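## Task

Get the yellow foam block into the tote, which is located somewhere in the room, so that no part of it sticks out over the tote's rim. The robot must not tip over or finish leaning, or the task fails. The block has to stay there on its own; if the robot is still holding it in place at the end, it is not done.

## Robot and tools

ROBOT. A Hello Robot Stretch 3 with one arm: a two-wheel base (0.33 m long, 0.34 m wide), a lift riding up a mast, and a telescoping arm that reaches out to the robot's right side, ending in a wrist (yaw, pitch, roll) and a gripper. The base cannot slide sideways, so to move the gripper forward or back you drive the base. Turns pivot about the point midway between the wheels, 0.05 m behind the front edge. With arm retracted and wrist folded, a turn sweeps a 0.28 m radius; an unfolded level gripper reaches past that. Loose objects may occasionally get nudged by something.

FRAMES. Base frame: origin on the floor between the drive wheels, x forward, y left, z up. hand_pose is reported in this frame at the fingertip meeting point. Odometry frame is the base frame where the scene began; heading is positive leftward, -3.142 to 3.142.

CAMERAS. head_camera and nav_camera are on the head and both move with head_pan_rad and head_tilt_rad; wrist_camera rides on the gripper. Each execute_actions result carries one image per camera, taken at the call's end.

execute_actions takes "actions", a list run in order (an empty list just reports state and images). Each action: {"robot": ..., "steps": n, "until": ...}. steps is 1 to 450 control steps at 30 per second; {"steps": n} alone waits. "robot" holds a single command, a list of up to 8 commands run one after another (items may be {"pause_s": s}, s up to 15), or {"stop": true} which brakes everything and clears the queue. A command may hold:
- "base": exactly one of {"translate_m": d} (relative straight drive in metres from where the base is when the command begins, forward positive, |d| at most 1) or {"rotate_rad": d} (relative turn in place, counter-clockwise/left positive, |d| at most 3.2).
- "joints": absolute targets by name; unnamed joints keep their current goal. lift_m 0 to 1.1 (arm height); arm_m 0 to 0.52 (extension); wrist_yaw_rad -1.345 to 4.42 (0 along the arm, positive toward the front, 3.0 folded over the base); wrist_pitch_rad -1.57 to 0.451 (0 level, negative tips fingers down); wrist_roll_rad -2.911 to 2.911 (0 fingers side by side); gripper_m -0.089 to 0.179 (bigger is wider; actual fingertip gap is about 0.007 less when nearly shut and 0.025 less wide open, zero below 0.007); head_pan_rad -3.953 to 1.73 (0 forward, positive left, -1.57 looks along the arm); head_tilt_rad -1.53 to 0.419 (negative looks down).
- "contact_limits": {"arm_m": effort percent 1 to 100}, the effort at which that arm motion halts; lower is gentler, too low halts at once.
Motions begin together and keep going across later actions and while you think. A new command takes over immediately and discards the remainder of an older queue. Any out-of-range or invalid value rejects the whole call with nothing run.
"until" (needs steps) ends the action early when all its conditions hold. {"robot": {"status": "ended"}} waits for all motion and queues to finish. Fields like lift_m, lift_m_goal, lift_m_status, base_status, refusals, queue, queue_left compare with [op, value], op being =, !=, <, <=, >, >=; statuses take a word or ["!=", "moving"]. Do not wait for exact equality on readings. {"any": {"status": "ended"}} fires when any one motion ends.

zoom_image: {"camera": name, "region": [x0, y0, x1, y1]} in pixels of that camera's latest image, origin top-left, at most 504 by 504; returns a sharper close-up.

finished_scene: {"scene": number}; ends the current scene irreversibly and grades it, then reveals the next task. Only call it once everything has stopped moving and the object rests in the tote unaided.

SPEED. Full base speed (0.30 m/s, 1.9 rad/s) only when stowed: lift_m under 0.30, arm_m under 0.03, wrist_yaw_rad over 2.54; otherwise 0.10 m/s and 0.63 rad/s.

GRIPPER. Grip by commanding gripper_m below the object's width (lower squeezes harder, but the stall guard can ease off and let things slip). Release by opening at least 0.02 beyond where the pads met the object. Neither reading nor "done" proves a hold; check cameras.

SELF-COLLISION. Fold or unfold the wrist only with lift_m 0.32 to 0.95, wrist_pitch_rad -0.4, roll near 0; once folded the lift may go to 0.25. With wrist_yaw_rad below -0.4, keep pitch at -0.5 or lower.

RESULT LINES. base_status shows progress as (moved of goal). joint_goals, joint_status, measured_speeds, motor_effort (percent, peak in brackets, noisy and biased), refusals, queue (idle, running, done, dropped, stopped) and queue_left. Statuses: moving, done, off_target (came to rest short, may keep pushing), contact_stop (arm or lift hit something and went slack until commanded again), time_out, stopped, not_commanded, torque_fault (wrist servo off about 10 s, limp, refuses goals). A queue advances on done (and off_target for base and gripper); otherwise later commands are dropped, noted in a "dropped:" line. "refused:" lines name a rejected goal; "replaced:" reports how a superseded motion ended. robot.on_its_own appears when the robot changed a goal itself, a joint is slack or off, or base_tilt is 3+ degrees off its start value. lidar_m: 12 sectors of 30 degrees, first straight ahead, counter-clockwise, plane 0.17 m high, 0.15 to 12 m. wrist_depth_mm and head_depth_mm: 7x7 median depth grids. base_odometry counts wheel turns, including slip.

AVOID. Pushing with the gripper above about 0.45 m into something rigid, pushing again after a contact_stop, driving while gripping or pressing on something fixed, and snagging furniture (worst backward) can tip the robot. If base_tilt leans, reverse the last move in small steps, free the gripper, and lower lift_m near 0.2 if it stays tipped. Avoid drops, slams, hard hits and prolonged wrist strain.

Each tool is called after ">>>" by a JSON object that holds its "fn" and its "kwargs", one argument or row to a line.

## Session

>>> {"fn": "execute_actions", "kwargs": {
  "actions": []
}}

Scene clock: 0.00 s.
robot.base_odometry: x=+0.000 y=+0.000 heading=+0.000 (m, m, rad; robot's odometry frame)
robot.turned_by_wheels: +0.000 (rad since the last result)
robot.turned_by_imu: +0.000 (rad since the last result)
robot.base_tilt: forward=+0.2 right=-0.3 (deg)
robot.lidar_m: 2.20 2.28 0.69 0.84 1.64 1.59 1.01 0.92 2.50 1.98 1.28 1.55
robot.head_depth_mm: 1877 1933 1938 1959 1969 1355 1961 / 1973 2105 2126 2168 2195 2109 2048 / 1994 2361 2390 2411 2472 2489 2057 / 1974 2635 2726 2747 2797 2727 2081 / 1969 2633 2692 2699 2715 2674 2078 / 1939 2474 2457 2484 2487 2470 2111 / 1944 2278 2276 2287 2297 2280 2112
robot.base_status: not_commanded
robot.joint_positions: lift_m=+0.409 arm_m=+0.002 wrist_yaw_rad=+3.059 wrist_pitch_rad=-0.430 wrist_roll_rad=-0.009 gripper_m=+0.037 head_pan_rad=-0.006 head_tilt_rad=-0.024
robot.joint_goals: lift_m=+0.409 arm_m=+0.002 wrist_yaw_rad=+3.059 wrist_pitch_rad=-0.430 wrist_roll_rad=-0.009 gripper_m=+0.037 head_pan_rad=-0.006 head_tilt_rad=-0.024
robot.joint_status: lift_m=not_commanded arm_m=not_commanded wrist_yaw_rad=not_commanded wrist_pitch_rad=not_commanded wrist_roll_rad=not_commanded gripper_m=not_commanded head_pan_rad=not_commanded head_tilt_rad=not_commanded
robot.measured_speeds: translate_m=+0.000 rotate_rad=+0.000 lift_m=+0.000 arm_m=+0.000 wrist_yaw_rad=+0.000 wrist_pitch_rad=+0.000 wrist_roll_rad=+0.000 head_pan_rad=+0.000 head_tilt_rad=+0.000
robot: refusals=0 queue=idle queue_left=0
robot.motor_effort: left_wheel=+1 right_wheel=+0 lift_m=+26 arm_m=-1 wrist_yaw_rad=+1 wrist_pitch_rad=+4 wrist_roll_rad=+0 gripper_m=+0 head_pan_rad=+0 head_tilt_rad=+2 (%)
robot.hand_pose: x=-0.0029 y=+0.0754 z=+0.4188 quat_wxyz=(+0.179, +0.693, +0.123, +0.687) (m; robot's base frame)
robot.wrist_depth_mm: - - - - 761 630 580 / - - - - 813 653 789 / - - - - 880 691 - / 985 - - - 920 762 980 / 802 810 - 791 805 802 811 / 653 661 671 664 689 669 667 / 574 573 - 574 550 573 569
pictures: head_camera (sideways: a quarter turn clockwise sets it upright), nav_camera (sideways: a quarter turn counterclockwise sets it upright), wrist_camera
Images, in order (width x height): head_camera 896x504, nav_camera 672x504, wrist_camera 644x364.

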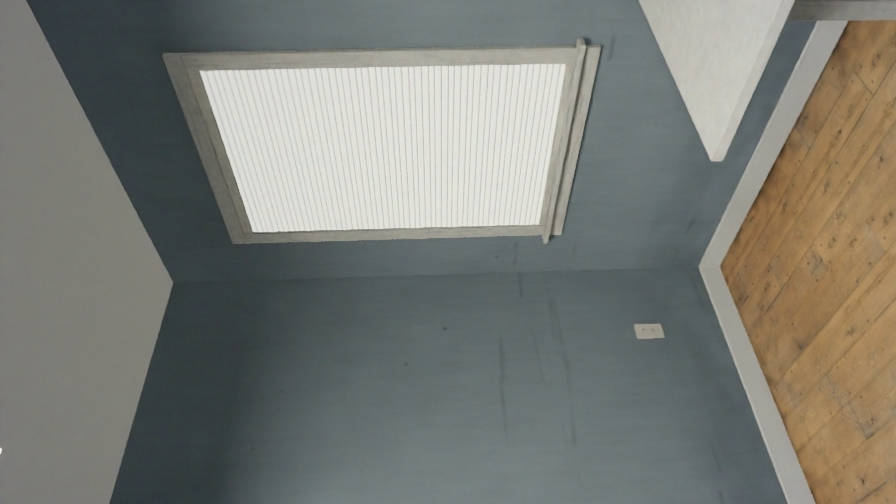

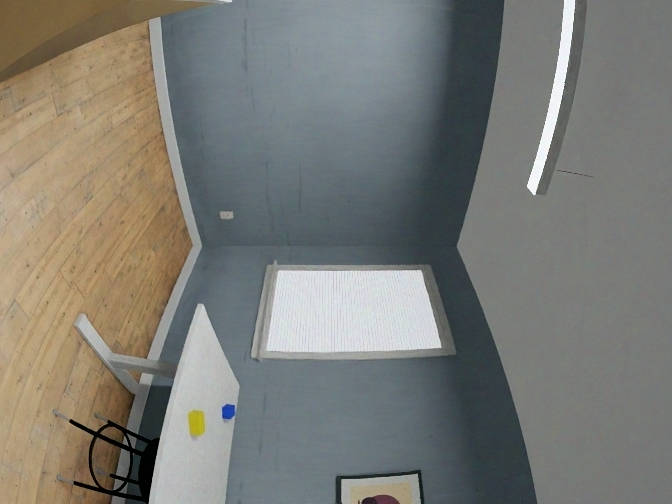

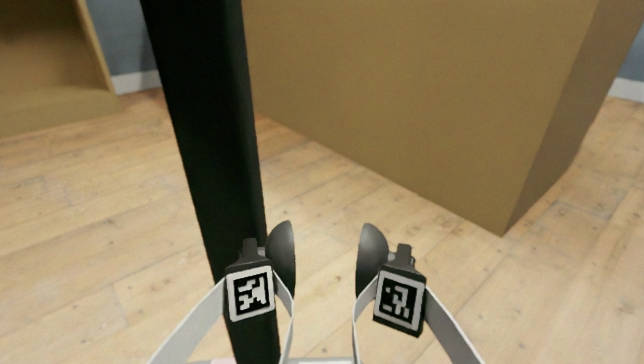

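>>> {"fn": "execute_actions", "kwargs": {
  "actions": [
    {"robot":{"joints":{"head_pan_rad":-0.9,"head_tilt_rad":-0.5}},"steps":100,"until":{"robot":{"status":"ended"}}}
  ]
}}

>>> {"fn": "execute_actions", "kwargs": {
  "actions": [
    {"robot":{"joints":{"head_pan_rad":-2.6,"head_tilt_rad":-0.5}},"steps":100,"until":{"robot":{"status":"ended"}}}
  ]
}}

>>> {"fn": "execute_actions", "kwargs": {
  "actions": [
    {"robot":{"joints":{"head_pan_rad":1.4,"head_tilt_rad":-0.5}},"steps":150,"until":{"robot":{"status":"ended"}}}
  ]
}}

Scene clock: 7.90 s.
robot.base_odometry: x=+0.000 y=+0.000 heading=+0.000 (m, m, rad; robot's odometry frame)
robot.turned_by_wheels: +0.000 (rad since the last result)
robot.turned_by_imu: +0.001 (rad since the last result)
robot.base_tilt: forward=+0.2 right=-0.4 (deg)
robot.lidar_m: 2.20 2.27 0.69 0.83 1.64 1.58 1.01 0.93 2.50 1.98 1.28 1.55
robot.head_depth_mm: 1515 1649 1760 1322 1956 1544 1282 / 1523 1649 1746 1332 1811 1557 1279 / 1506 1649 1744 1267 1968 1556 1280 / 1488 1647 1744 1266 1881 1565 1292 / 1479 1649 1747 1275 1925 1561 1291 / 1475 1630 1749 1280 1805 1566 1298 / 1488 1627 1721 1261 2012 1579 1301
robot.base_status: not_commanded
robot.joint_positions: lift_m=+0.409 arm_m=+0.002 wrist_yaw_rad=+3.059 wrist_pitch_rad=-0.430 wrist_roll_rad=-0.009 gripper_m=+0.037 head_pan_rad=-0.893 head_tilt_rad=-0.494
robot.joint_goals: lift_m=+0.409 arm_m=+0.002 wrist_yaw_rad=+3.059 wrist_pitch_rad=-0.430 wrist_roll_rad=-0.009 gripper_m=+0.037 head_pan_rad=-0.900 head_tilt_rad=-0.500
robot.joint_status: lift_m=not_commanded arm_m=not_commanded wrist_yaw_rad=not_commanded wrist_pitch_rad=not_commanded wrist_roll_rad=not_commanded gripper_m=not_commanded head_pan_rad=done head_tilt_rad=done
robot.measured_speeds: translate_m=+0.000 rotate_rad=+0.000 lift_m=+0.000 arm_m=+0.000 wrist_yaw_rad=+0.000 wrist_pitch_rad=+0.000 wrist_roll_rad=+0.000 head_pan_rad=+0.000 head_tilt_rad=+0.000
robot: refusals=0 queue=done queue_left=0
robot.motor_effort: left_wheel=+1(1) right_wheel=-1(1) lift_m=+26(26) arm_m=-1(1) wrist_yaw_rad=+1(0) wrist_pitch_rad=+4(4) wrist_roll_rad=+1(1) gripper_m=+0(1) head_pan_rad=-4(50) head_tilt_rad=-2(21) (%)
robot.hand_pose: x=-0.0029 y=+0.0754 z=+0.4188 quat_wxyz=(+0.179, +0.693, +0.123, +0.687) (m; robot's base frame)
robot.wrist_depth_mm: - - - 999 762 622 575 / - - - - 823 660 753 / - - - - 880 692 - / - 1000 - 998 915 759 995 / 800 798 - 818 823 796 804 / 660 672 667 658 670 673 666 / 557 564 - 562 552 571 567
pictures: head_camera (sideways: a quarter turn clockwise sets it upright), nav_camera (sideways: a quarter turn counterclockwise sets it upright), wrist_camera
Images, in order (width x height): head_camera 896x504, nav_camera 672x504, wrist_camera 644x364.

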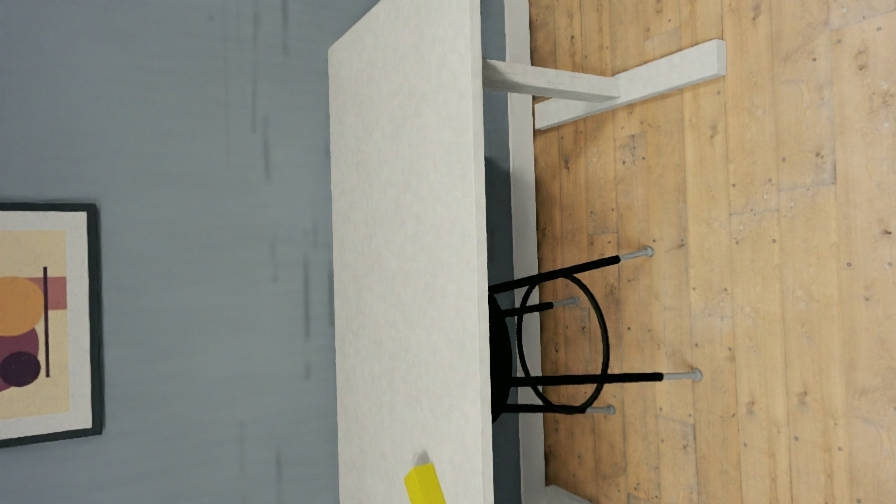

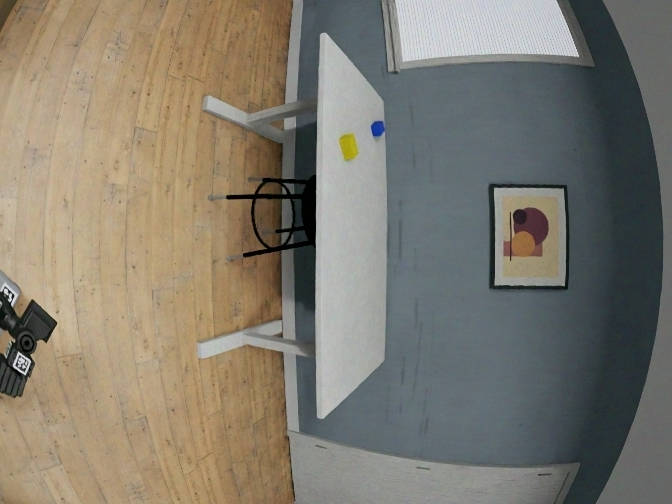

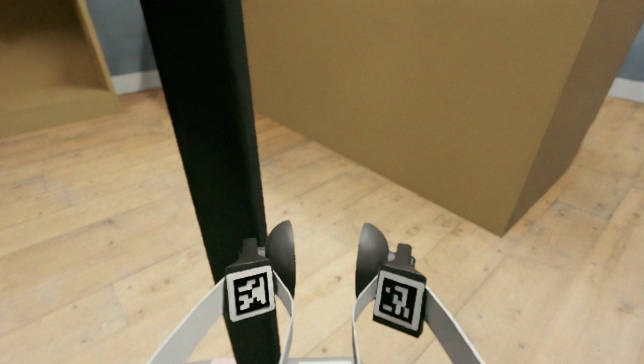

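Scene clock: 9.23 s.
robot.base_odometry: x=+0.000 y=+0.000 heading=+0.000 (m, m, rad; robot's odometry frame)
robot.turned_by_wheels: +0.000 (rad since the last result)
robot.turned_by_imu: +0.000 (rad since the last result)
robot.base_tilt: forward=+0.2 right=-0.3 (deg)
robot.lidar_m: 2.21 2.27 0.69 0.84 1.65 1.58 1.01 0.93 2.50 1.98 1.28 1.55
robot.head_depth_mm: 2231 2454 1243 1083 1227 1416 1278 / 2195 2428 1253 1061 1198 1374 1275 / 2156 2377 1259 1035 1168 1335 1282 / 2124 2342 1268 1057 1196 1396 1280 / 2086 2304 2488 2670 1984 1566 1290 / 2054 2255 2462 2618 1994 1580 1299 / 2033 2217 2415 2622 2019 1569 1294
robot.base_status: not_commanded
robot.joint_positions: lift_m=+0.409 arm_m=+0.002 wrist_yaw_rad=+3.059 wrist_pitch_rad=-0.430 wrist_roll_rad=-0.009 gripper_m=+0.037 head_pan_rad=-2.593 head_tilt_rad=-0.494
robot.joint_goals: lift_m=+0.409 arm_m=+0.002 wrist_yaw_rad=+3.059 wrist_pitch_rad=-0.430 wrist_roll_rad=-0.009 gripper_m=+0.037 head_pan_rad=-2.600 head_tilt_rad=-0.500
robot.joint_status: lift_m=not_commanded arm_m=not_commanded wrist_yaw_rad=not_commanded wrist_pitch_rad=not_commanded wrist_roll_rad=not_commanded gripper_m=not_commanded head_pan_rad=done head_tilt_rad=done
robot.measured_speeds: translate_m=+0.000 rotate_rad=+0.000 lift_m=+0.000 arm_m=+0.000 wrist_yaw_rad=+0.000 wrist_pitch_rad=+0.000 wrist_roll_rad=+0.000 head_pan_rad=+0.000 head_tilt_rad=+0.000
robot: refusals=0 queue=done queue_left=0
robot.motor_effort: left_wheel=+1(1) right_wheel=+0(1) lift_m=+26(26) arm_m=-1(1) wrist_yaw_rad=-1(1) wrist_pitch_rad=+4(4) wrist_roll_rad=+1(1) gripper_m=+0(0) head_pan_rad=-4(47) head_tilt_rad=-2(3) (%)
robot.hand_pose: x=-0.0029 y=+0.0754 z=+0.4188 quat_wxyz=(+0.179, +0.693, +0.123, +0.687) (m; robot's base frame)
robot.wrist_depth_mm: - - - - 779 623 578 / - - - - 810 660 768 / - - - - 885 701 - / 983 - - 980 904 769 - / 803 798 - 801 826 793 815 / 654 676 675 663 686 669 671 / 561 568 - 565 554 579 568
pictures: head_camera (sideways: a quarter turn clockwise sets it upright), nav_camera (sideways: a quarter turn counterclockwise sets it upright), wrist_camera
Images, in order (width x height): head_camera 896x504, nav_camera 672x504, wrist_camera 644x364.

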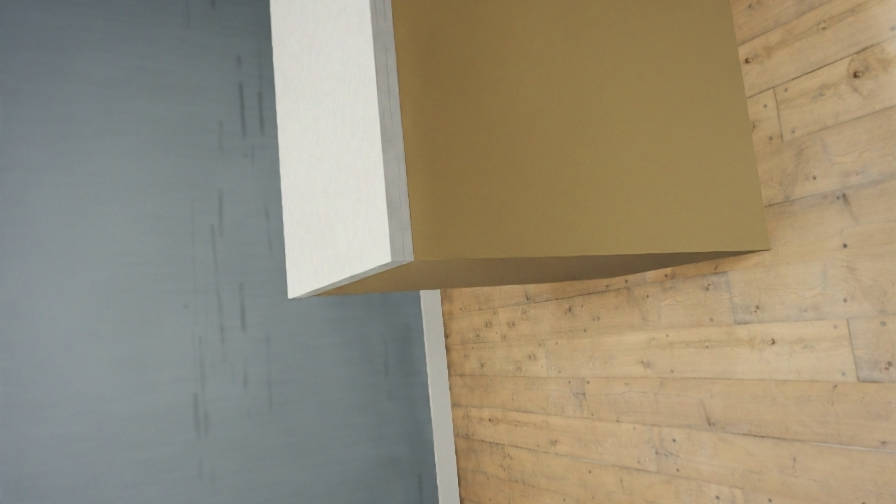

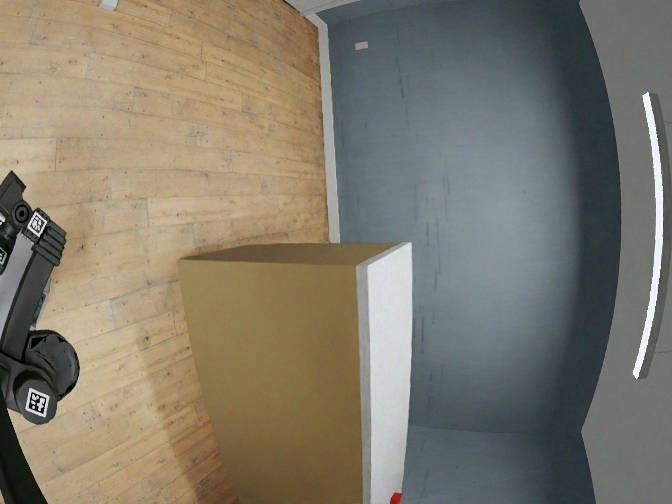

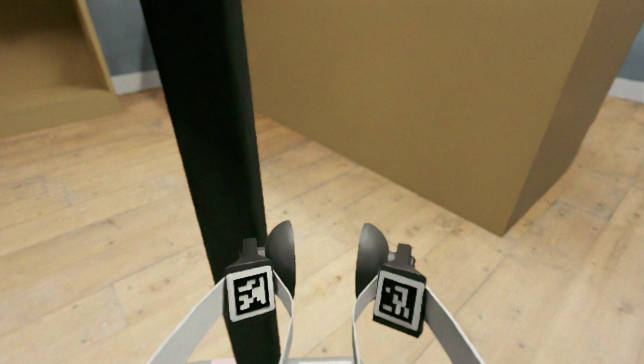

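Scene clock: 11.47 s.
robot.base_odometry: x=+0.000 y=+0.000 heading=+0.000 (m, m, rad; robot's odometry frame)
robot.turned_by_wheels: +0.000 (rad since the last result)
robot.turned_by_imu: +0.000 (rad since the last result)
robot.base_tilt: forward=+0.2 right=-0.4 (deg)
robot.lidar_m: 2.21 2.27 0.69 0.84 1.65 1.58 1.01 0.93 2.50 1.99 1.28 1.55
robot.head_depth_mm: 2002 2167 1235 797 791 878 1005 / 2132 2308 1244 838 868 970 1099 / 2315 2519 1257 891 963 1087 1220 / 2466 2698 1268 955 1072 1230 1291 / 2381 2546 1277 1064 1224 1435 1295 / 2139 2279 1290 1204 1406 1527 1295 / 1945 2060 1303 1390 1678 1575 1299
robot.base_status: not_commanded
robot.joint_positions: lift_m=+0.409 arm_m=+0.002 wrist_yaw_rad=+3.059 wrist_pitch_rad=-0.430 wrist_roll_rad=-0.009 gripper_m=+0.037 head_pan_rad=+1.393 head_tilt_rad=-0.494
robot.joint_goals: lift_m=+0.409 arm_m=+0.002 wrist_yaw_rad=+3.059 wrist_pitch_rad=-0.430 wrist_roll_rad=-0.009 gripper_m=+0.037 head_pan_rad=+1.400 head_tilt_rad=-0.500
robot.joint_status: lift_m=not_commanded arm_m=not_commanded wrist_yaw_rad=not_commanded wrist_pitch_rad=not_commanded wrist_roll_rad=not_commanded gripper_m=not_commanded head_pan_rad=done head_tilt_rad=done
robot.measured_speeds: translate_m=+0.000 rotate_rad=+0.000 lift_m=+0.000 arm_m=+0.000 wrist_yaw_rad=+0.000 wrist_pitch_rad=+0.000 wrist_roll_rad=+0.000 head_pan_rad=+0.000 head_tilt_rad=+0.000
robot: refusals=0 queue=done queue_left=0
robot.motor_effort: left_wheel=+1(1) right_wheel=-1(1) lift_m=+26(26) arm_m=-1(1) wrist_yaw_rad=+1(1) wrist_pitch_rad=+4(4) wrist_roll_rad=+1(0) gripper_m=-2(1) head_pan_rad=+4(50) head_tilt_rad=-2(1) (%)
robot.hand_pose: x=-0.0029 y=+0.0754 z=+0.4188 quat_wxyz=(+0.179, +0.693, +0.123, +0.687) (m; robot's base frame)
robot.wrist_depth_mm: - - - - 748 621 565 / - - - - 815 653 763 / - - - - 876 702 - / - - - - 921 764 - / 803 783 - 793 832 804 800 / 664 665 679 671 671 660 675 / 566 572 - 571 557 564 575
pictures: head_camera (sideways: a quarter turn clockwise sets it upright), nav_camera (sideways: a quarter turn counterclockwise sets it upright), wrist_camera
Images, in order (width x height): head_camera 896x504, nav_camera 672x504, wrist_camera 644x364.

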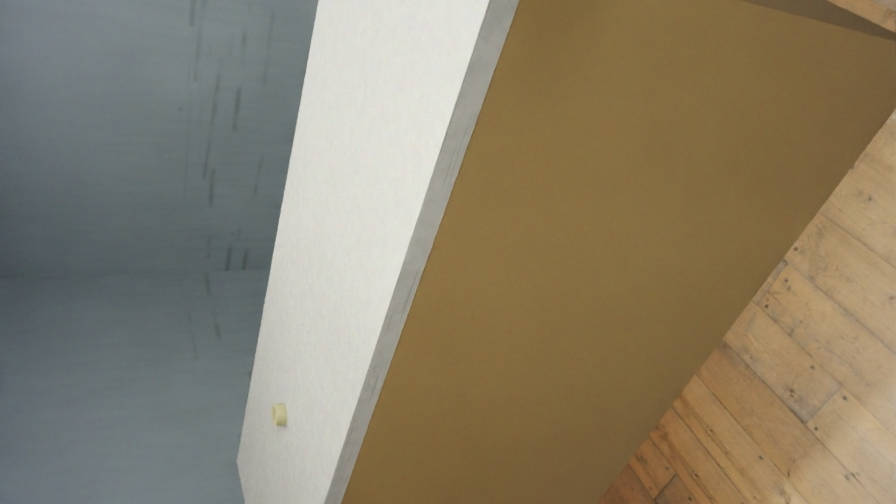

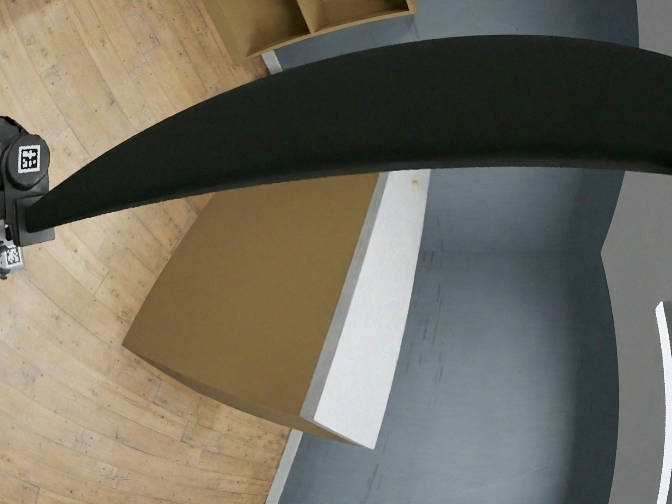

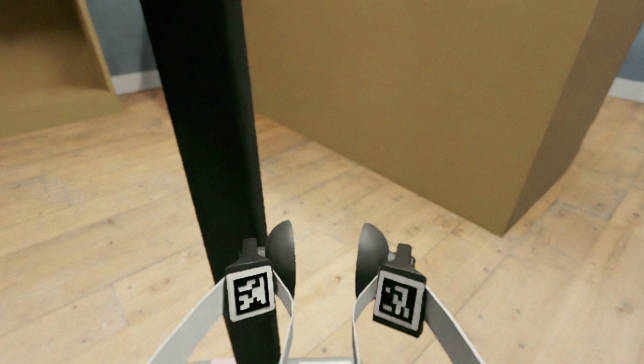

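>>> {"fn": "execute_actions", "kwargs": {
  "actions": [
    {"robot":{"joints":{"head_pan_rad":-3.7,"head_tilt_rad":-0.4}},"steps":150,"until":{"robot":{"status":"ended"}}}
  ]
}}

Scene clock: 19.53 s.
robot.base_odometry: x=+0.000 y=+0.000 heading=+0.000 (m, m, rad; robot's odometry frame)
robot.turned_by_wheels: +0.000 (rad since the last result)
robot.turned_by_imu: +0.001 (rad since the last result)
robot.base_tilt: forward=+0.3 right=-0.5 (deg)
robot.lidar_m: 2.21 2.28 0.69 0.84 1.65 1.58 1.01 0.92 2.49 1.98 1.28 1.55
robot.head_depth_mm: 1599 1707 1782 1886 2018 1670 1357 / 1651 1763 1854 1949 2025 1679 1351 / 1698 1826 1920 2038 2042 1681 1359 / 1748 1891 1924 2066 2093 1691 1366 / 1811 1956 2086 2244 2172 1702 1368 / 1879 2030 1917 1811 1897 1706 1372 / 1949 2091 1820 1494 1549 1580 1373
robot.base_status: not_commanded
robot.joint_positions: lift_m=+0.409 arm_m=+0.002 wrist_yaw_rad=+3.059 wrist_pitch_rad=-0.430 wrist_roll_rad=-0.009 gripper_m=+0.037 head_pan_rad=-3.693 head_tilt_rad=-0.409
robot.joint_goals: lift_m=+0.409 arm_m=+0.002 wrist_yaw_rad=+3.059 wrist_pitch_rad=-0.430 wrist_roll_rad=-0.009 gripper_m=+0.037 head_pan_rad=-3.700 head_tilt_rad=-0.400
robot.joint_status: lift_m=not_commanded arm_m=not_commanded wrist_yaw_rad=not_commanded wrist_pitch_rad=not_commanded wrist_roll_rad=not_commanded gripper_m=not_commanded head_pan_rad=done head_tilt_rad=done
robot.measured_speeds: translate_m=+0.000 rotate_rad=+0.000 lift_m=+0.000 arm_m=+0.000 wrist_yaw_rad=+0.000 wrist_pitch_rad=+0.000 wrist_roll_rad=+0.000 head_pan_rad=+0.000 head_tilt_rad=+0.000
robot: refusals=0 queue=done queue_left=0
robot.motor_effort: left_wheel=+1(1) right_wheel=+0(1) lift_m=+26(26) arm_m=-1(1) wrist_yaw_rad=+1(1) wrist_pitch_rad=+4(4) wrist_roll_rad=+1(0) gripper_m=+0(1) head_pan_rad=-4(51) head_tilt_rad=+2(9) (%)
robot.hand_pose: x=-0.0029 y=+0.0754 z=+0.4188 quat_wxyz=(+0.179, +0.693, +0.123, +0.687) (m; robot's base frame)
robot.wrist_depth_mm: - - - 999 779 617 568 / - - - - 816 656 758 / - - - - 869 698 - / - - - 997 914 778 - / 809 804 - 784 830 787 806 / 650 660 666 672 685 659 671 / 566 563 - 578 559 571 571
pictures: head_camera (sideways: a quarter turn clockwise sets it upright), nav_camera (sideways: a quarter turn counterclockwise sets it upright), wrist_camera
Images, in order (width x height): head_camera 896x504, nav_camera 672x504, wrist_camera 644x364.

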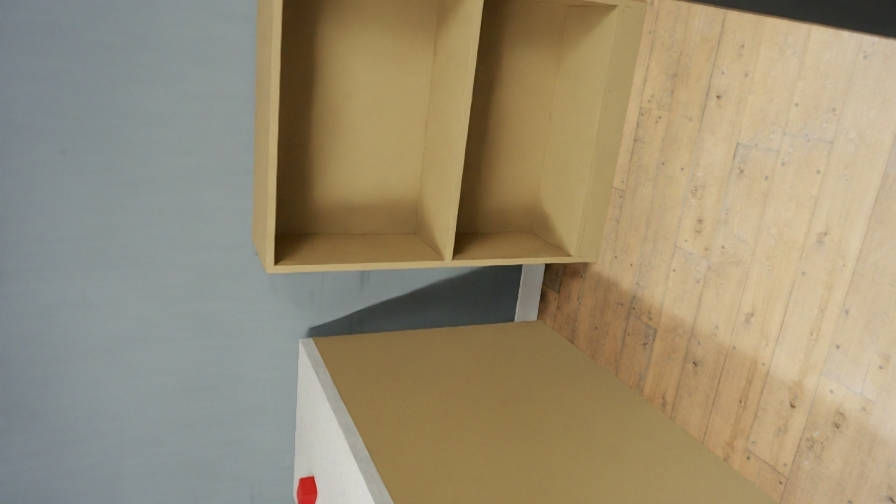

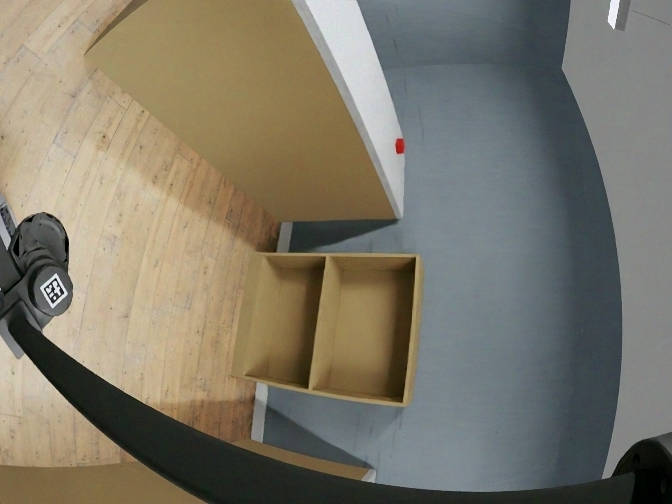

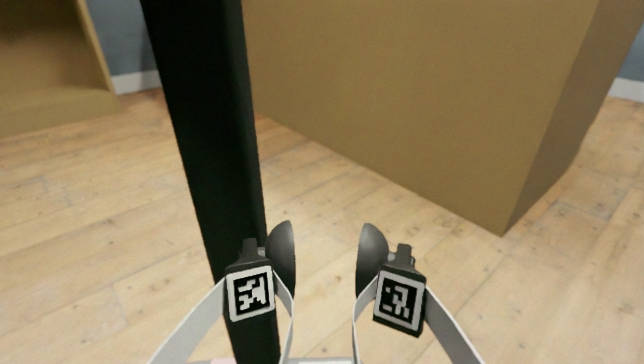

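>>> {"fn": "execute_actions", "kwargs": {
  "actions": [
    {"robot":[{"joints":{"lift_m":0.28,"head_pan_rad":-1.57,"head_tilt_rad":-0.7},"base":{"rotate_rad":-0.31}},{"base":{"translate_m":0.84}},{"base":{"rotate_rad":0.98}},{"joints":{"lift_m":0.93,"gripper_m":0.17}},{"joints":{"wrist_yaw_rad":0.0}}],"steps":450,"until":{"robot":{"status":"ended"}}}
  ]
}}

Scene clock: 50.30 s.
robot.base_odometry: x=+0.800 y=-0.256 heading=+0.670 (m, m, rad; robot's odometry frame)
robot.turned_by_wheels: +0.670 (rad since the last result)
robot.turned_by_imu: +0.684 (rad since the last result)
robot.base_tilt: forward=+0.1 right=-0.4 (deg)
robot.lidar_m: 1.82 1.88 0.86 0.86 1.98 1.60 2.93 1.09 0.48 0.72 0.71 1.52
robot.head_depth_mm: 930 1050 1134 876 - - 1155 / 921 1046 1128 879 752 - 1161 / 920 1038 1112 885 755 - - / 917 1032 1110 884 684 - 1144 / 910 1024 1119 889 747 - 1142 / 907 1018 1117 886 717 617 1151 / 898 1009 1110 893 721 604 1160
robot.base_status: done (rotate_rad +0.9798 of +0.9800)
robot.joint_positions: lift_m=+0.930 arm_m=+0.002 wrist_yaw_rad=+3.059 wrist_pitch_rad=-0.431 wrist_roll_rad=-0.009 gripper_m=+0.170 head_pan_rad=-1.577 head_tilt_rad=-0.692
robot.joint_goals: lift_m=+0.930 arm_m=+0.002 wrist_yaw_rad=+0.000 wrist_pitch_rad=-0.431 wrist_roll_rad=-0.009 gripper_m=+0.170 head_pan_rad=-1.570 head_tilt_rad=-0.700
robot.joint_status: lift_m=done arm_m=not_commanded wrist_yaw_rad=moving wrist_pitch_rad=not_commanded wrist_roll_rad=not_commanded gripper_m=done head_pan_rad=done head_tilt_rad=done
robot.measured_speeds: translate_m=+0.000 rotate_rad=+0.000 lift_m=+0.000 arm_m=+0.000 wrist_yaw_rad=+0.000 wrist_pitch_rad=+0.000 wrist_roll_rad=+0.000 head_pan_rad=+0.000 head_tilt_rad=+0.000
robot: refusals=0 queue=running queue_left=0
robot.motor_effort: left_wheel=-2(10) right_wheel=+2(8) lift_m=+28(29) arm_m=-1(1) wrist_yaw_rad=-1(1) wrist_pitch_rad=+4(4) wrist_roll_rad=+0(1) gripper_m=-1(99) head_pan_rad=+4(51) head_tilt_rad=-3(18) (%)
robot.hand_pose: x=-0.0029 y=+0.0752 z=+0.9396 quat_wxyz=(+0.179, +0.693, +0.124, +0.687) (m; robot's base frame)
robot.wrist_depth_mm: - - - - - - - / - - - - 922 890 933 / - - - - 965 - - / - - - - - - - / - - - - - - - / - - - - - - - / - - - - - - -
pictures: head_camera (sideways: a quarter turn clockwise sets it upright), nav_camera (sideways: a quarter turn counterclockwise sets it upright), wrist_camera
Images, in order (width x height): head_camera 896x504, nav_camera 672x504, wrist_camera 644x364.

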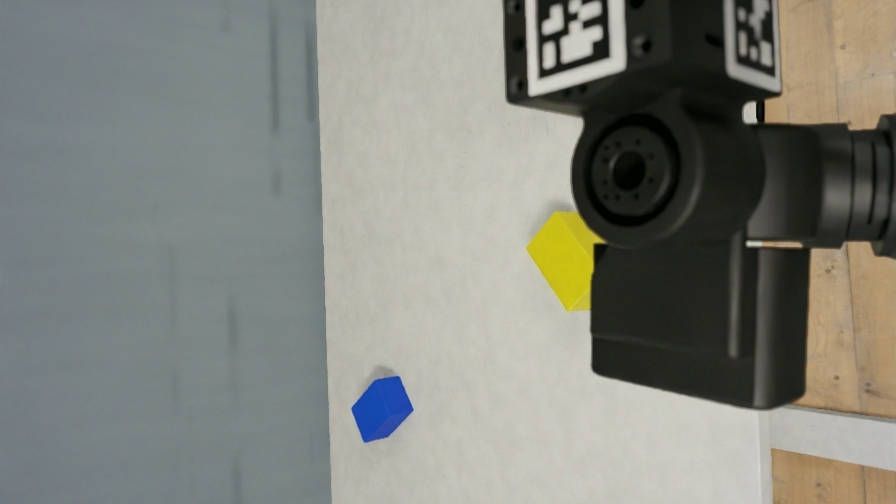

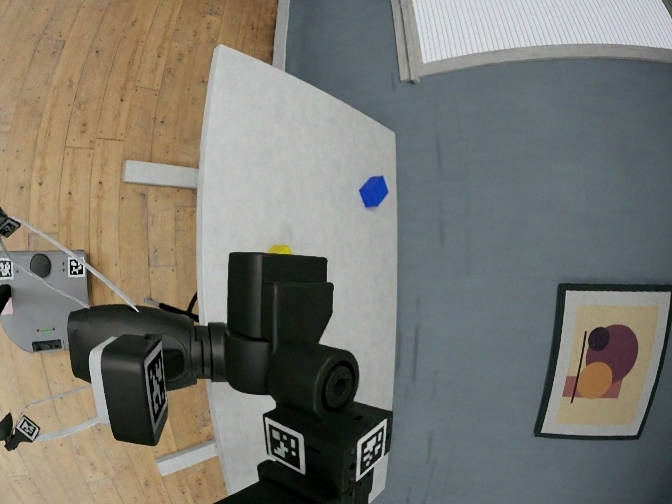

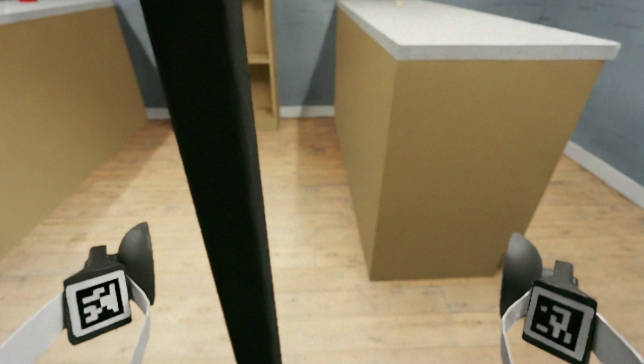

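>>> {"fn": "execute_actions", "kwargs": {
  "actions": [
    {"steps":150,"until":{"robot":{"status":"ended"}}}
  ]
}}

Scene clock: 52.97 s.
robot.base_odometry: x=+0.800 y=-0.256 heading=+0.670 (m, m, rad; robot's odometry frame)
robot.turned_by_wheels: +0.000 (rad since the last result)
robot.turned_by_imu: +0.000 (rad since the last result)
robot.base_tilt: forward=+0.1 right=-0.4 (deg)
robot.lidar_m: 1.82 1.88 0.87 0.86 1.98 1.60 2.93 1.09 0.48 0.73 0.72 1.52
robot.head_depth_mm: 927 1050 1130 875 - - - / 926 1038 1122 881 - - - / 922 1040 1121 885 - - - / 913 1031 1109 890 - 582 1167 / 909 1027 1117 887 697 602 1172 / 907 1018 1115 888 719 602 1170 / 904 1014 1108 891 720 605 1169
robot.base_status: done (rotate_rad +0.9798 of +0.9800)
robot.joint_positions: lift_m=+0.930 arm_m=+0.002 wrist_yaw_rad=+0.003 wrist_pitch_rad=-0.431 wrist_roll_rad=-0.009 gripper_m=+0.170 head_pan_rad=-1.577 head_tilt_rad=-0.692
robot.joint_goals: lift_m=+0.930 arm_m=+0.002 wrist_yaw_rad=+0.000 wrist_pitch_rad=-0.431 wrist_roll_rad=-0.009 gripper_m=+0.170 head_pan_rad=-1.570 head_tilt_rad=-0.700
robot.joint_status: lift_m=done arm_m=not_commanded wrist_yaw_rad=done wrist_pitch_rad=not_commanded wrist_roll_rad=not_commanded gripper_m=done head_pan_rad=done head_tilt_rad=done
robot.measured_speeds: translate_m=+0.000 rotate_rad=+0.000 lift_m=+0.000 arm_m=+0.000 wrist_yaw_rad=+0.000 wrist_pitch_rad=+0.000 wrist_roll_rad=+0.000 head_pan_rad=+0.000 head_tilt_rad=+0.000
robot: refusals=0 queue=done queue_left=0
robot.motor_effort: left_wheel=-3(2) right_wheel=+3(2) lift_m=+29(29) arm_m=-1(1) wrist_yaw_rad=-4(3) wrist_pitch_rad=+4(4) wrist_roll_rad=+1(1) gripper_m=+0(1) head_pan_rad=+4(4) head_tilt_rad=-3(3) (%)
robot.hand_pose: x=-0.0208 y=-0.3695 z=+0.9396 quat_wxyz=(+0.694, +0.153, -0.687, -0.150) (m; robot's base frame)
robot.wrist_depth_mm: 802 786 784 772 768 754 774 / 844 867 848 834 844 818 818 / 956 918 838 827 856 843 861 / - 623 631 627 633 647 648 / 497 513 503 500 505 504 503 / 422 415 414 363 421 420 423 / 345 357 356 339 360 353 370
pictures: head_camera (sideways: a quarter turn clockwise sets it upright), nav_camera (sideways: a quarter turn counterclockwise sets it upright), wrist_camera
Images, in order (width x height): head_camera 896x504, nav_camera 672x504, wrist_camera 644x364.

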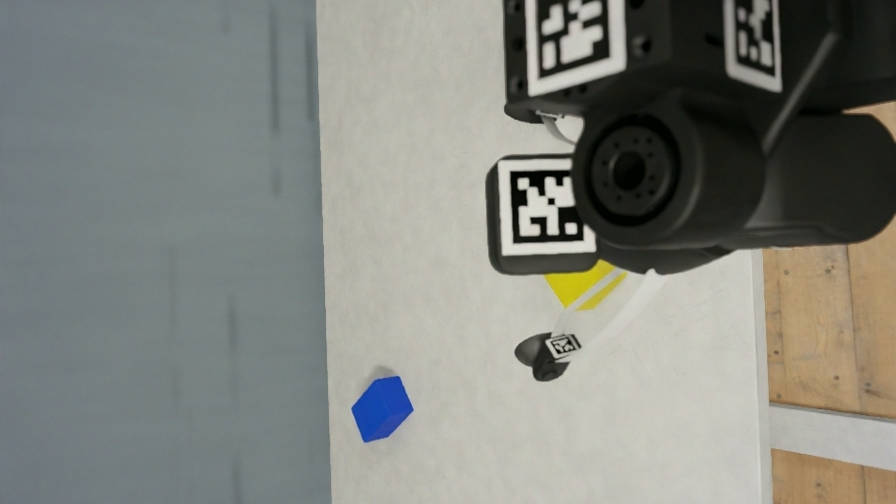

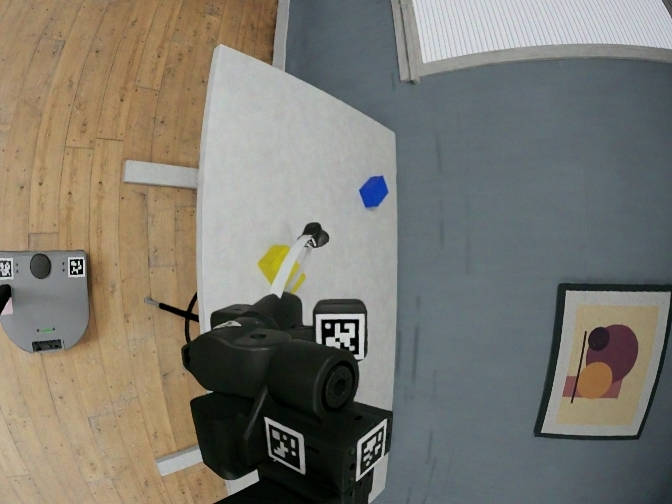

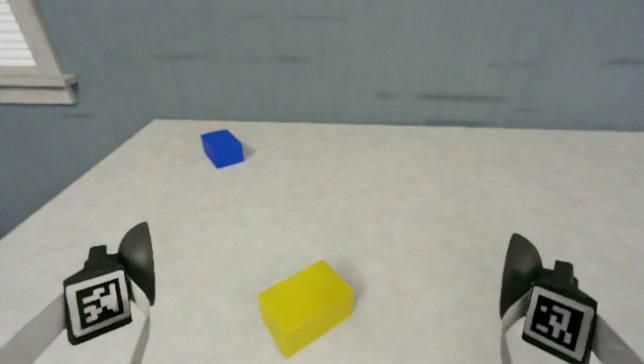

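>>> {"fn": "execute_actions", "kwargs": {
  "actions": [
    {"robot":{"joints":{"lift_m":1.0,"wrist_pitch_rad":-1.57,"arm_m":0.28,"head_tilt_rad":-0.9}},"steps":200,"until":{"robot":{"status":"ended"}}}
  ]
}}

Scene clock: 73.83 s.
robot.base_odometry: x=+0.800 y=-0.256 heading=+0.670 (m, m, rad; robot's odometry frame)
robot.turned_by_wheels: +0.000 (rad since the last result)
robot.turned_by_imu: +0.001 (rad since the last result)
robot.base_tilt: forward=+0.3 right=-0.3 (deg)
robot.lidar_m: 1.82 1.88 0.86 0.86 1.98 1.60 2.93 1.09 0.48 0.72 0.71 1.52
robot.head_depth_mm: 1012 1051 853 716 643 1238 1103 / - 1051 855 717 645 1242 1126 / - 1061 834 717 646 1238 1130 / 946 - 835 688 648 1245 1125 / 962 1047 857 697 635 1250 1112 / 955 1038 860 720 636 1234 1111 / 947 1034 860 722 634 1248 1110
robot.base_status: done (rotate_rad +0.9798 of +0.9800)
robot.joint_positions: lift_m=+1.000 arm_m=+0.280 wrist_yaw_rad=+0.001 wrist_pitch_rad=-1.547 wrist_roll_rad=-0.009 gripper_m=+0.170 head_pan_rad=-1.577 head_tilt_rad=-0.889
robot.joint_goals: lift_m=+1.000 arm_m=+0.280 wrist_yaw_rad=+0.000 wrist_pitch_rad=-1.570 wrist_roll_rad=-0.009 gripper_m=+0.170 head_pan_rad=-1.570 head_tilt_rad=-0.900
robot.joint_status: lift_m=done arm_m=done wrist_yaw_rad=done wrist_pitch_rad=done wrist_roll_rad=not_commanded gripper_m=done head_pan_rad=done head_tilt_rad=done
robot.measured_speeds: translate_m=+0.000 rotate_rad=+0.000 lift_m=+0.000 arm_m=+0.000 wrist_yaw_rad=+0.000 wrist_pitch_rad=+0.000 wrist_roll_rad=+0.000 head_pan_rad=+0.000 head_tilt_rad=+0.000
robot: refusals=0 queue=done queue_left=0
robot.motor_effort: left_wheel=-2(2) right_wheel=+2(3) lift_m=+29(30) arm_m=+4(4) wrist_yaw_rad=-1(3) wrist_pitch_rad=-1(3) wrist_roll_rad=+0(0) gripper_m=+0(1) head_pan_rad=+4(4) head_tilt_rad=-4(16) (%)
robot.hand_pose: x=-0.0217 y=-0.4065 z=+0.8818 quat_wxyz=(+0.508, +0.497, -0.503, -0.492) (m; robot's base frame)
robot.wrist_depth_mm: 312 310 307 305 302 300 299 / 319 315 314 307 310 307 302 / 327 322 321 273 313 308 305 / 332 328 325 322 320 319 312 / 335 338 330 330 324 323 320 / - - 341 336 333 328 328 / - - - - - - -
pictures: head_camera (sideways: a quarter turn clockwise sets it upright), nav_camera (sideways: a quarter turn counterclockwise sets it upright), wrist_camera
Images, in order (width x height): head_camera 896x504, nav_camera 672x504, wrist_camera 644x364.

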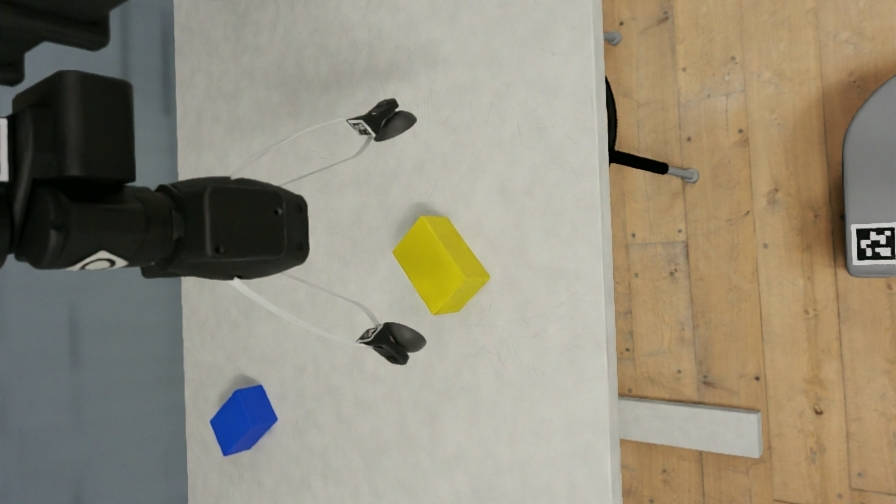

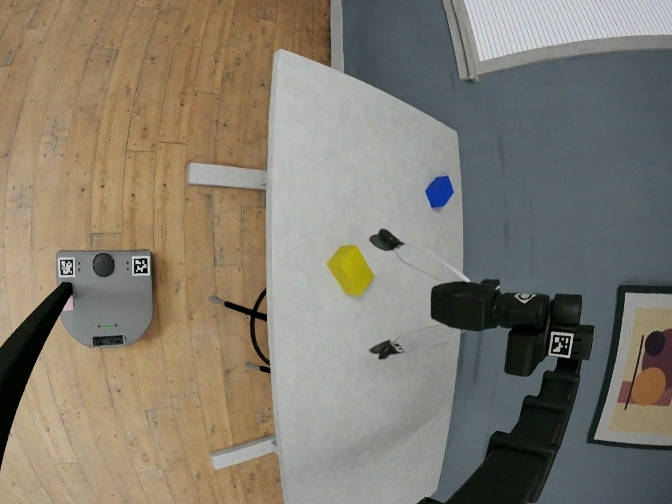

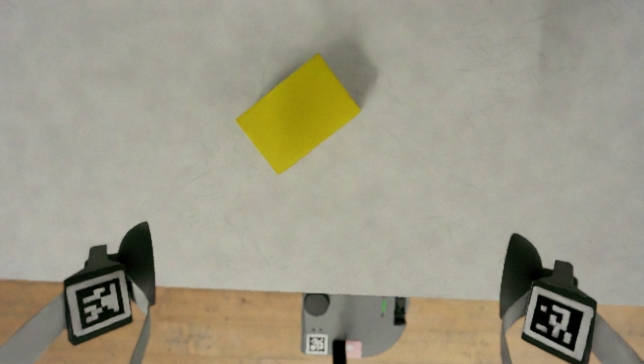

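>>> {"fn": "execute_actions", "kwargs": {
  "actions": [
    {"robot":{"joints":{"lift_m":0.94,"wrist_yaw_rad":-0.9,"arm_m":0.355,"gripper_m":0.14}},"steps":200,"until":{"robot":{"status":"ended"}}}
  ]
}}

Scene clock: 84.93 s.
robot.base_odometry: x=+0.800 y=-0.256 heading=+0.670 (m, m, rad; robot's odometry frame)
robot.turned_by_wheels: +0.000 (rad since the last result)
robot.turned_by_imu: +0.001 (rad since the last result)
robot.base_tilt: forward=+0.2 right=-0.4 (deg)
robot.lidar_m: 1.82 1.88 0.87 0.86 1.98 1.60 2.93 1.09 0.48 0.73 0.71 1.52
robot.head_depth_mm: - - 831 716 644 1240 1111 / - 1017 856 718 645 1238 1123 / - 972 853 702 645 1240 1140 / - - 832 688 644 1241 1125 / 960 1061 855 707 633 1248 1112 / 957 1040 860 723 635 1238 1111 / 954 1035 863 723 636 1244 1114
robot.base_status: done (rotate_rad +0.9798 of +0.9800)
robot.joint_positions: lift_m=+0.940 arm_m=+0.355 wrist_yaw_rad=-0.897 wrist_pitch_rad=-1.548 wrist_roll_rad=-0.009 gripper_m=+0.140 head_pan_rad=-1.577 head_tilt_rad=-0.889
robot.joint_goals: lift_m=+0.940 arm_m=+0.355 wrist_yaw_rad=-0.900 wrist_pitch_rad=-1.570 wrist_roll_rad=-0.009 gripper_m=+0.140 head_pan_rad=-1.570 head_tilt_rad=-0.900
robot.joint_status: lift_m=done arm_m=done wrist_yaw_rad=done wrist_pitch_rad=done wrist_roll_rad=not_commanded gripper_m=done head_pan_rad=done head_tilt_rad=done
robot.measured_speeds: translate_m=+0.000 rotate_rad=+0.000 lift_m=+0.000 arm_m=+0.000 wrist_yaw_rad=+0.000 wrist_pitch_rad=+0.000 wrist_roll_rad=+0.000 head_pan_rad=+0.000 head_tilt_rad=+0.000
robot: refusals=0 queue=done queue_left=0
robot.motor_effort: left_wheel=-2(2) right_wheel=+2(2) lift_m=+23(28) arm_m=+3(3) wrist_yaw_rad=-3(4) wrist_pitch_rad=-1(1) wrist_roll_rad=+1(1) gripper_m=+0(99) head_pan_rad=+4(4) head_tilt_rad=-4(4) (%)
robot.hand_pose: x=-0.0072 y=-0.4880 z=+0.8221 quat_wxyz=(+0.244, +0.229, -0.668, -0.664) (m; robot's base frame)
robot.wrist_depth_mm: 254 252 252 247 245 243 240 / 258 257 253 251 251 247 246 / 264 260 259 256 255 254 249 / 269 267 264 219 260 257 254 / 271 273 269 220 266 260 261 / 280 - 275 225 270 - - / 286 284 280 278 277 - -
pictures: head_camera (sideways: a quarter turn clockwise sets it upright), nav_camera (sideways: a quarter turn counterclockwise sets it upright), wrist_camera
Images, in order (width x height): head_camera 896x504, nav_camera 672x504, wrist_camera 644x364.

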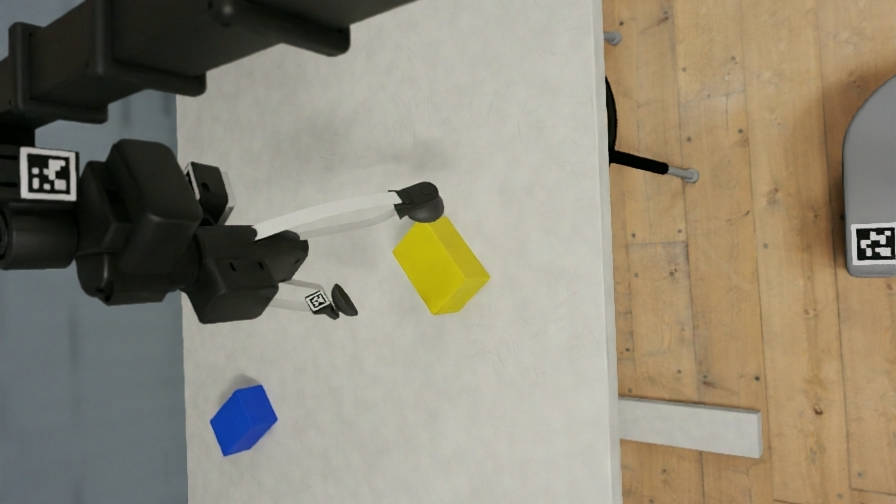

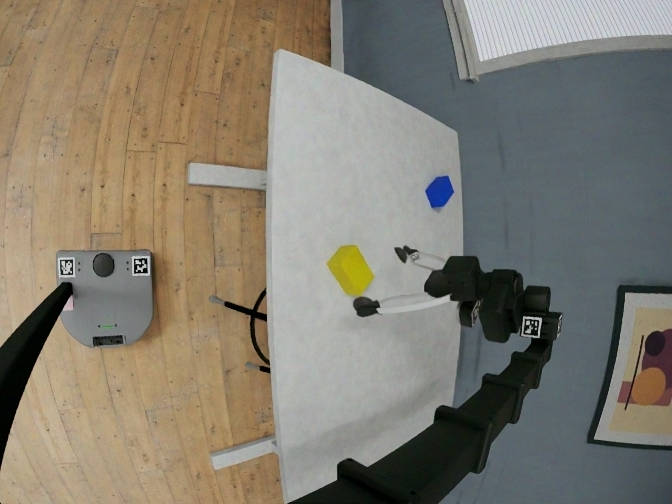

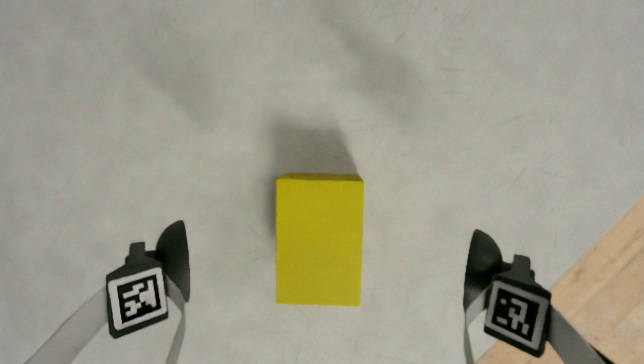

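>>> {"fn": "execute_actions", "kwargs": {
  "actions": [
    {"robot":{"joints":{"lift_m":0.885,"arm_m":0.362}},"steps":200,"until":{"robot":{"status":"ended"}}}
  ]
}}

Scene clock: 90.60 s.
robot.base_odometry: x=+0.800 y=-0.256 heading=+0.670 (m, m, rad; robot's odometry frame)
robot.turned_by_wheels: +0.000 (rad since the last result)
robot.turned_by_imu: +0.001 (rad since the last result)
robot.base_tilt: forward=+0.2 right=-0.3 (deg)
robot.lidar_m: 1.82 1.88 0.86 0.86 1.98 1.60 2.93 1.09 0.48 0.73 0.72 1.52
robot.head_depth_mm: 980 1088 - - 642 1222 1107 / 938 1018 832 716 642 1245 1126 / 927 - 851 719 646 1239 1132 / 944 - 802 686 645 1250 1126 / 960 1047 856 704 635 1246 1111 / 955 1040 862 720 635 1235 1108 / 947 1034 860 723 636 1247 1109
robot.base_status: done (rotate_rad +0.9798 of +0.9800)
robot.joint_positions: lift_m=+0.885 arm_m=+0.362 wrist_yaw_rad=-0.897 wrist_pitch_rad=-1.548 wrist_roll_rad=-0.009 gripper_m=+0.140 head_pan_rad=-1.577 head_tilt_rad=-0.889
robot.joint_goals: lift_m=+0.885 arm_m=+0.362 wrist_yaw_rad=-0.900 wrist_pitch_rad=-1.570 wrist_roll_rad=-0.009 gripper_m=+0.140 head_pan_rad=-1.570 head_tilt_rad=-0.900
robot.joint_status: lift_m=done arm_m=done wrist_yaw_rad=done wrist_pitch_rad=done wrist_roll_rad=not_commanded gripper_m=done head_pan_rad=done head_tilt_rad=done
robot.measured_speeds: translate_m=+0.000 rotate_rad=+0.000 lift_m=+0.000 arm_m=+0.000 wrist_yaw_rad=+0.000 wrist_pitch_rad=+0.000 wrist_roll_rad=+0.000 head_pan_rad=+0.000 head_tilt_rad=+0.000
robot: refusals=0 queue=done queue_left=0
robot.motor_effort: left_wheel=-2(2) right_wheel=+2(2) lift_m=+23(23) arm_m=+3(3) wrist_yaw_rad=-3(3) wrist_pitch_rad=-1(1) wrist_roll_rad=+1(1) gripper_m=+0(0) head_pan_rad=+4(3) head_tilt_rad=-4(4) (%)
robot.hand_pose: x=-0.0072 y=-0.4950 z=+0.7671 quat_wxyz=(+0.244, +0.229, -0.668, -0.664) (m; robot's base frame)
robot.wrist_depth_mm: 200 197 196 193 192 192 190 / 203 202 200 197 197 196 193 / 208 205 204 202 199 198 197 / 211 211 208 204 203 202 200 / 216 214 211 164 207 206 204 / 219 - 216 167 210 - 208 / 225 224 221 170 216 216 960
pictures: head_camera (sideways: a quarter turn clockwise sets it upright), nav_camera (sideways: a quarter turn counterclockwise sets it upright), wrist_camera
Images, in order (width x height): head_camera 896x504, nav_camera 672x504, wrist_camera 644x364.

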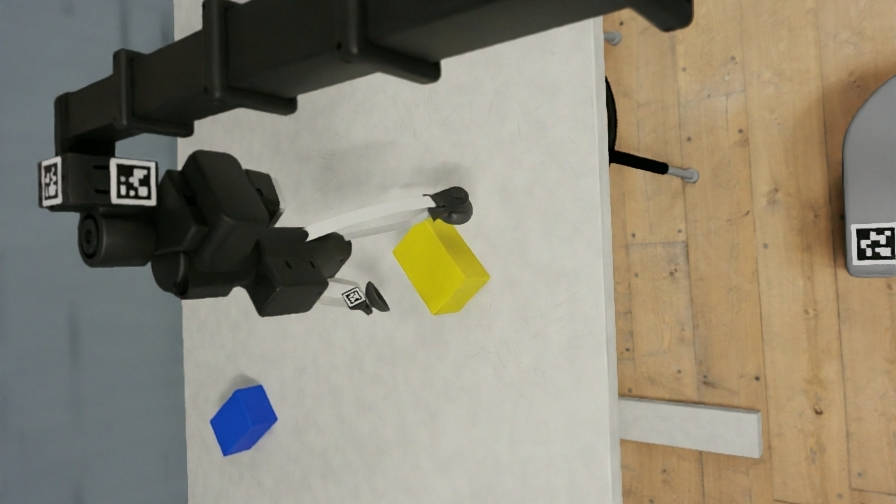

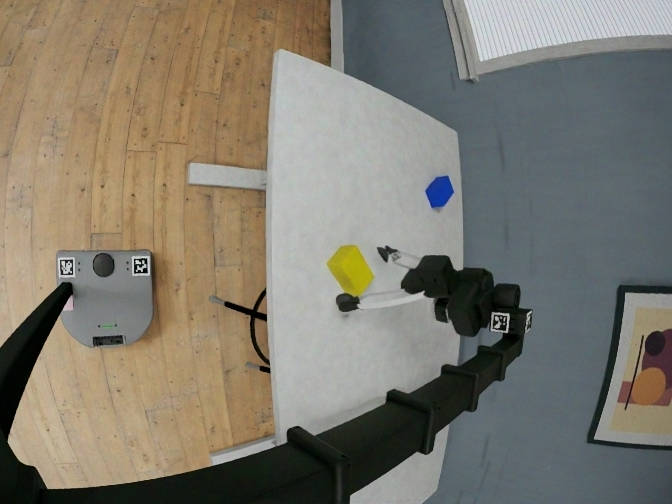

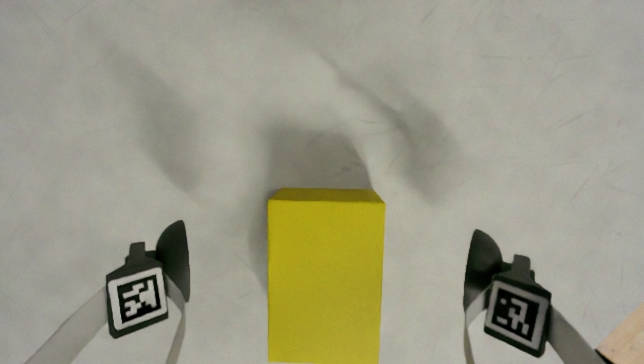

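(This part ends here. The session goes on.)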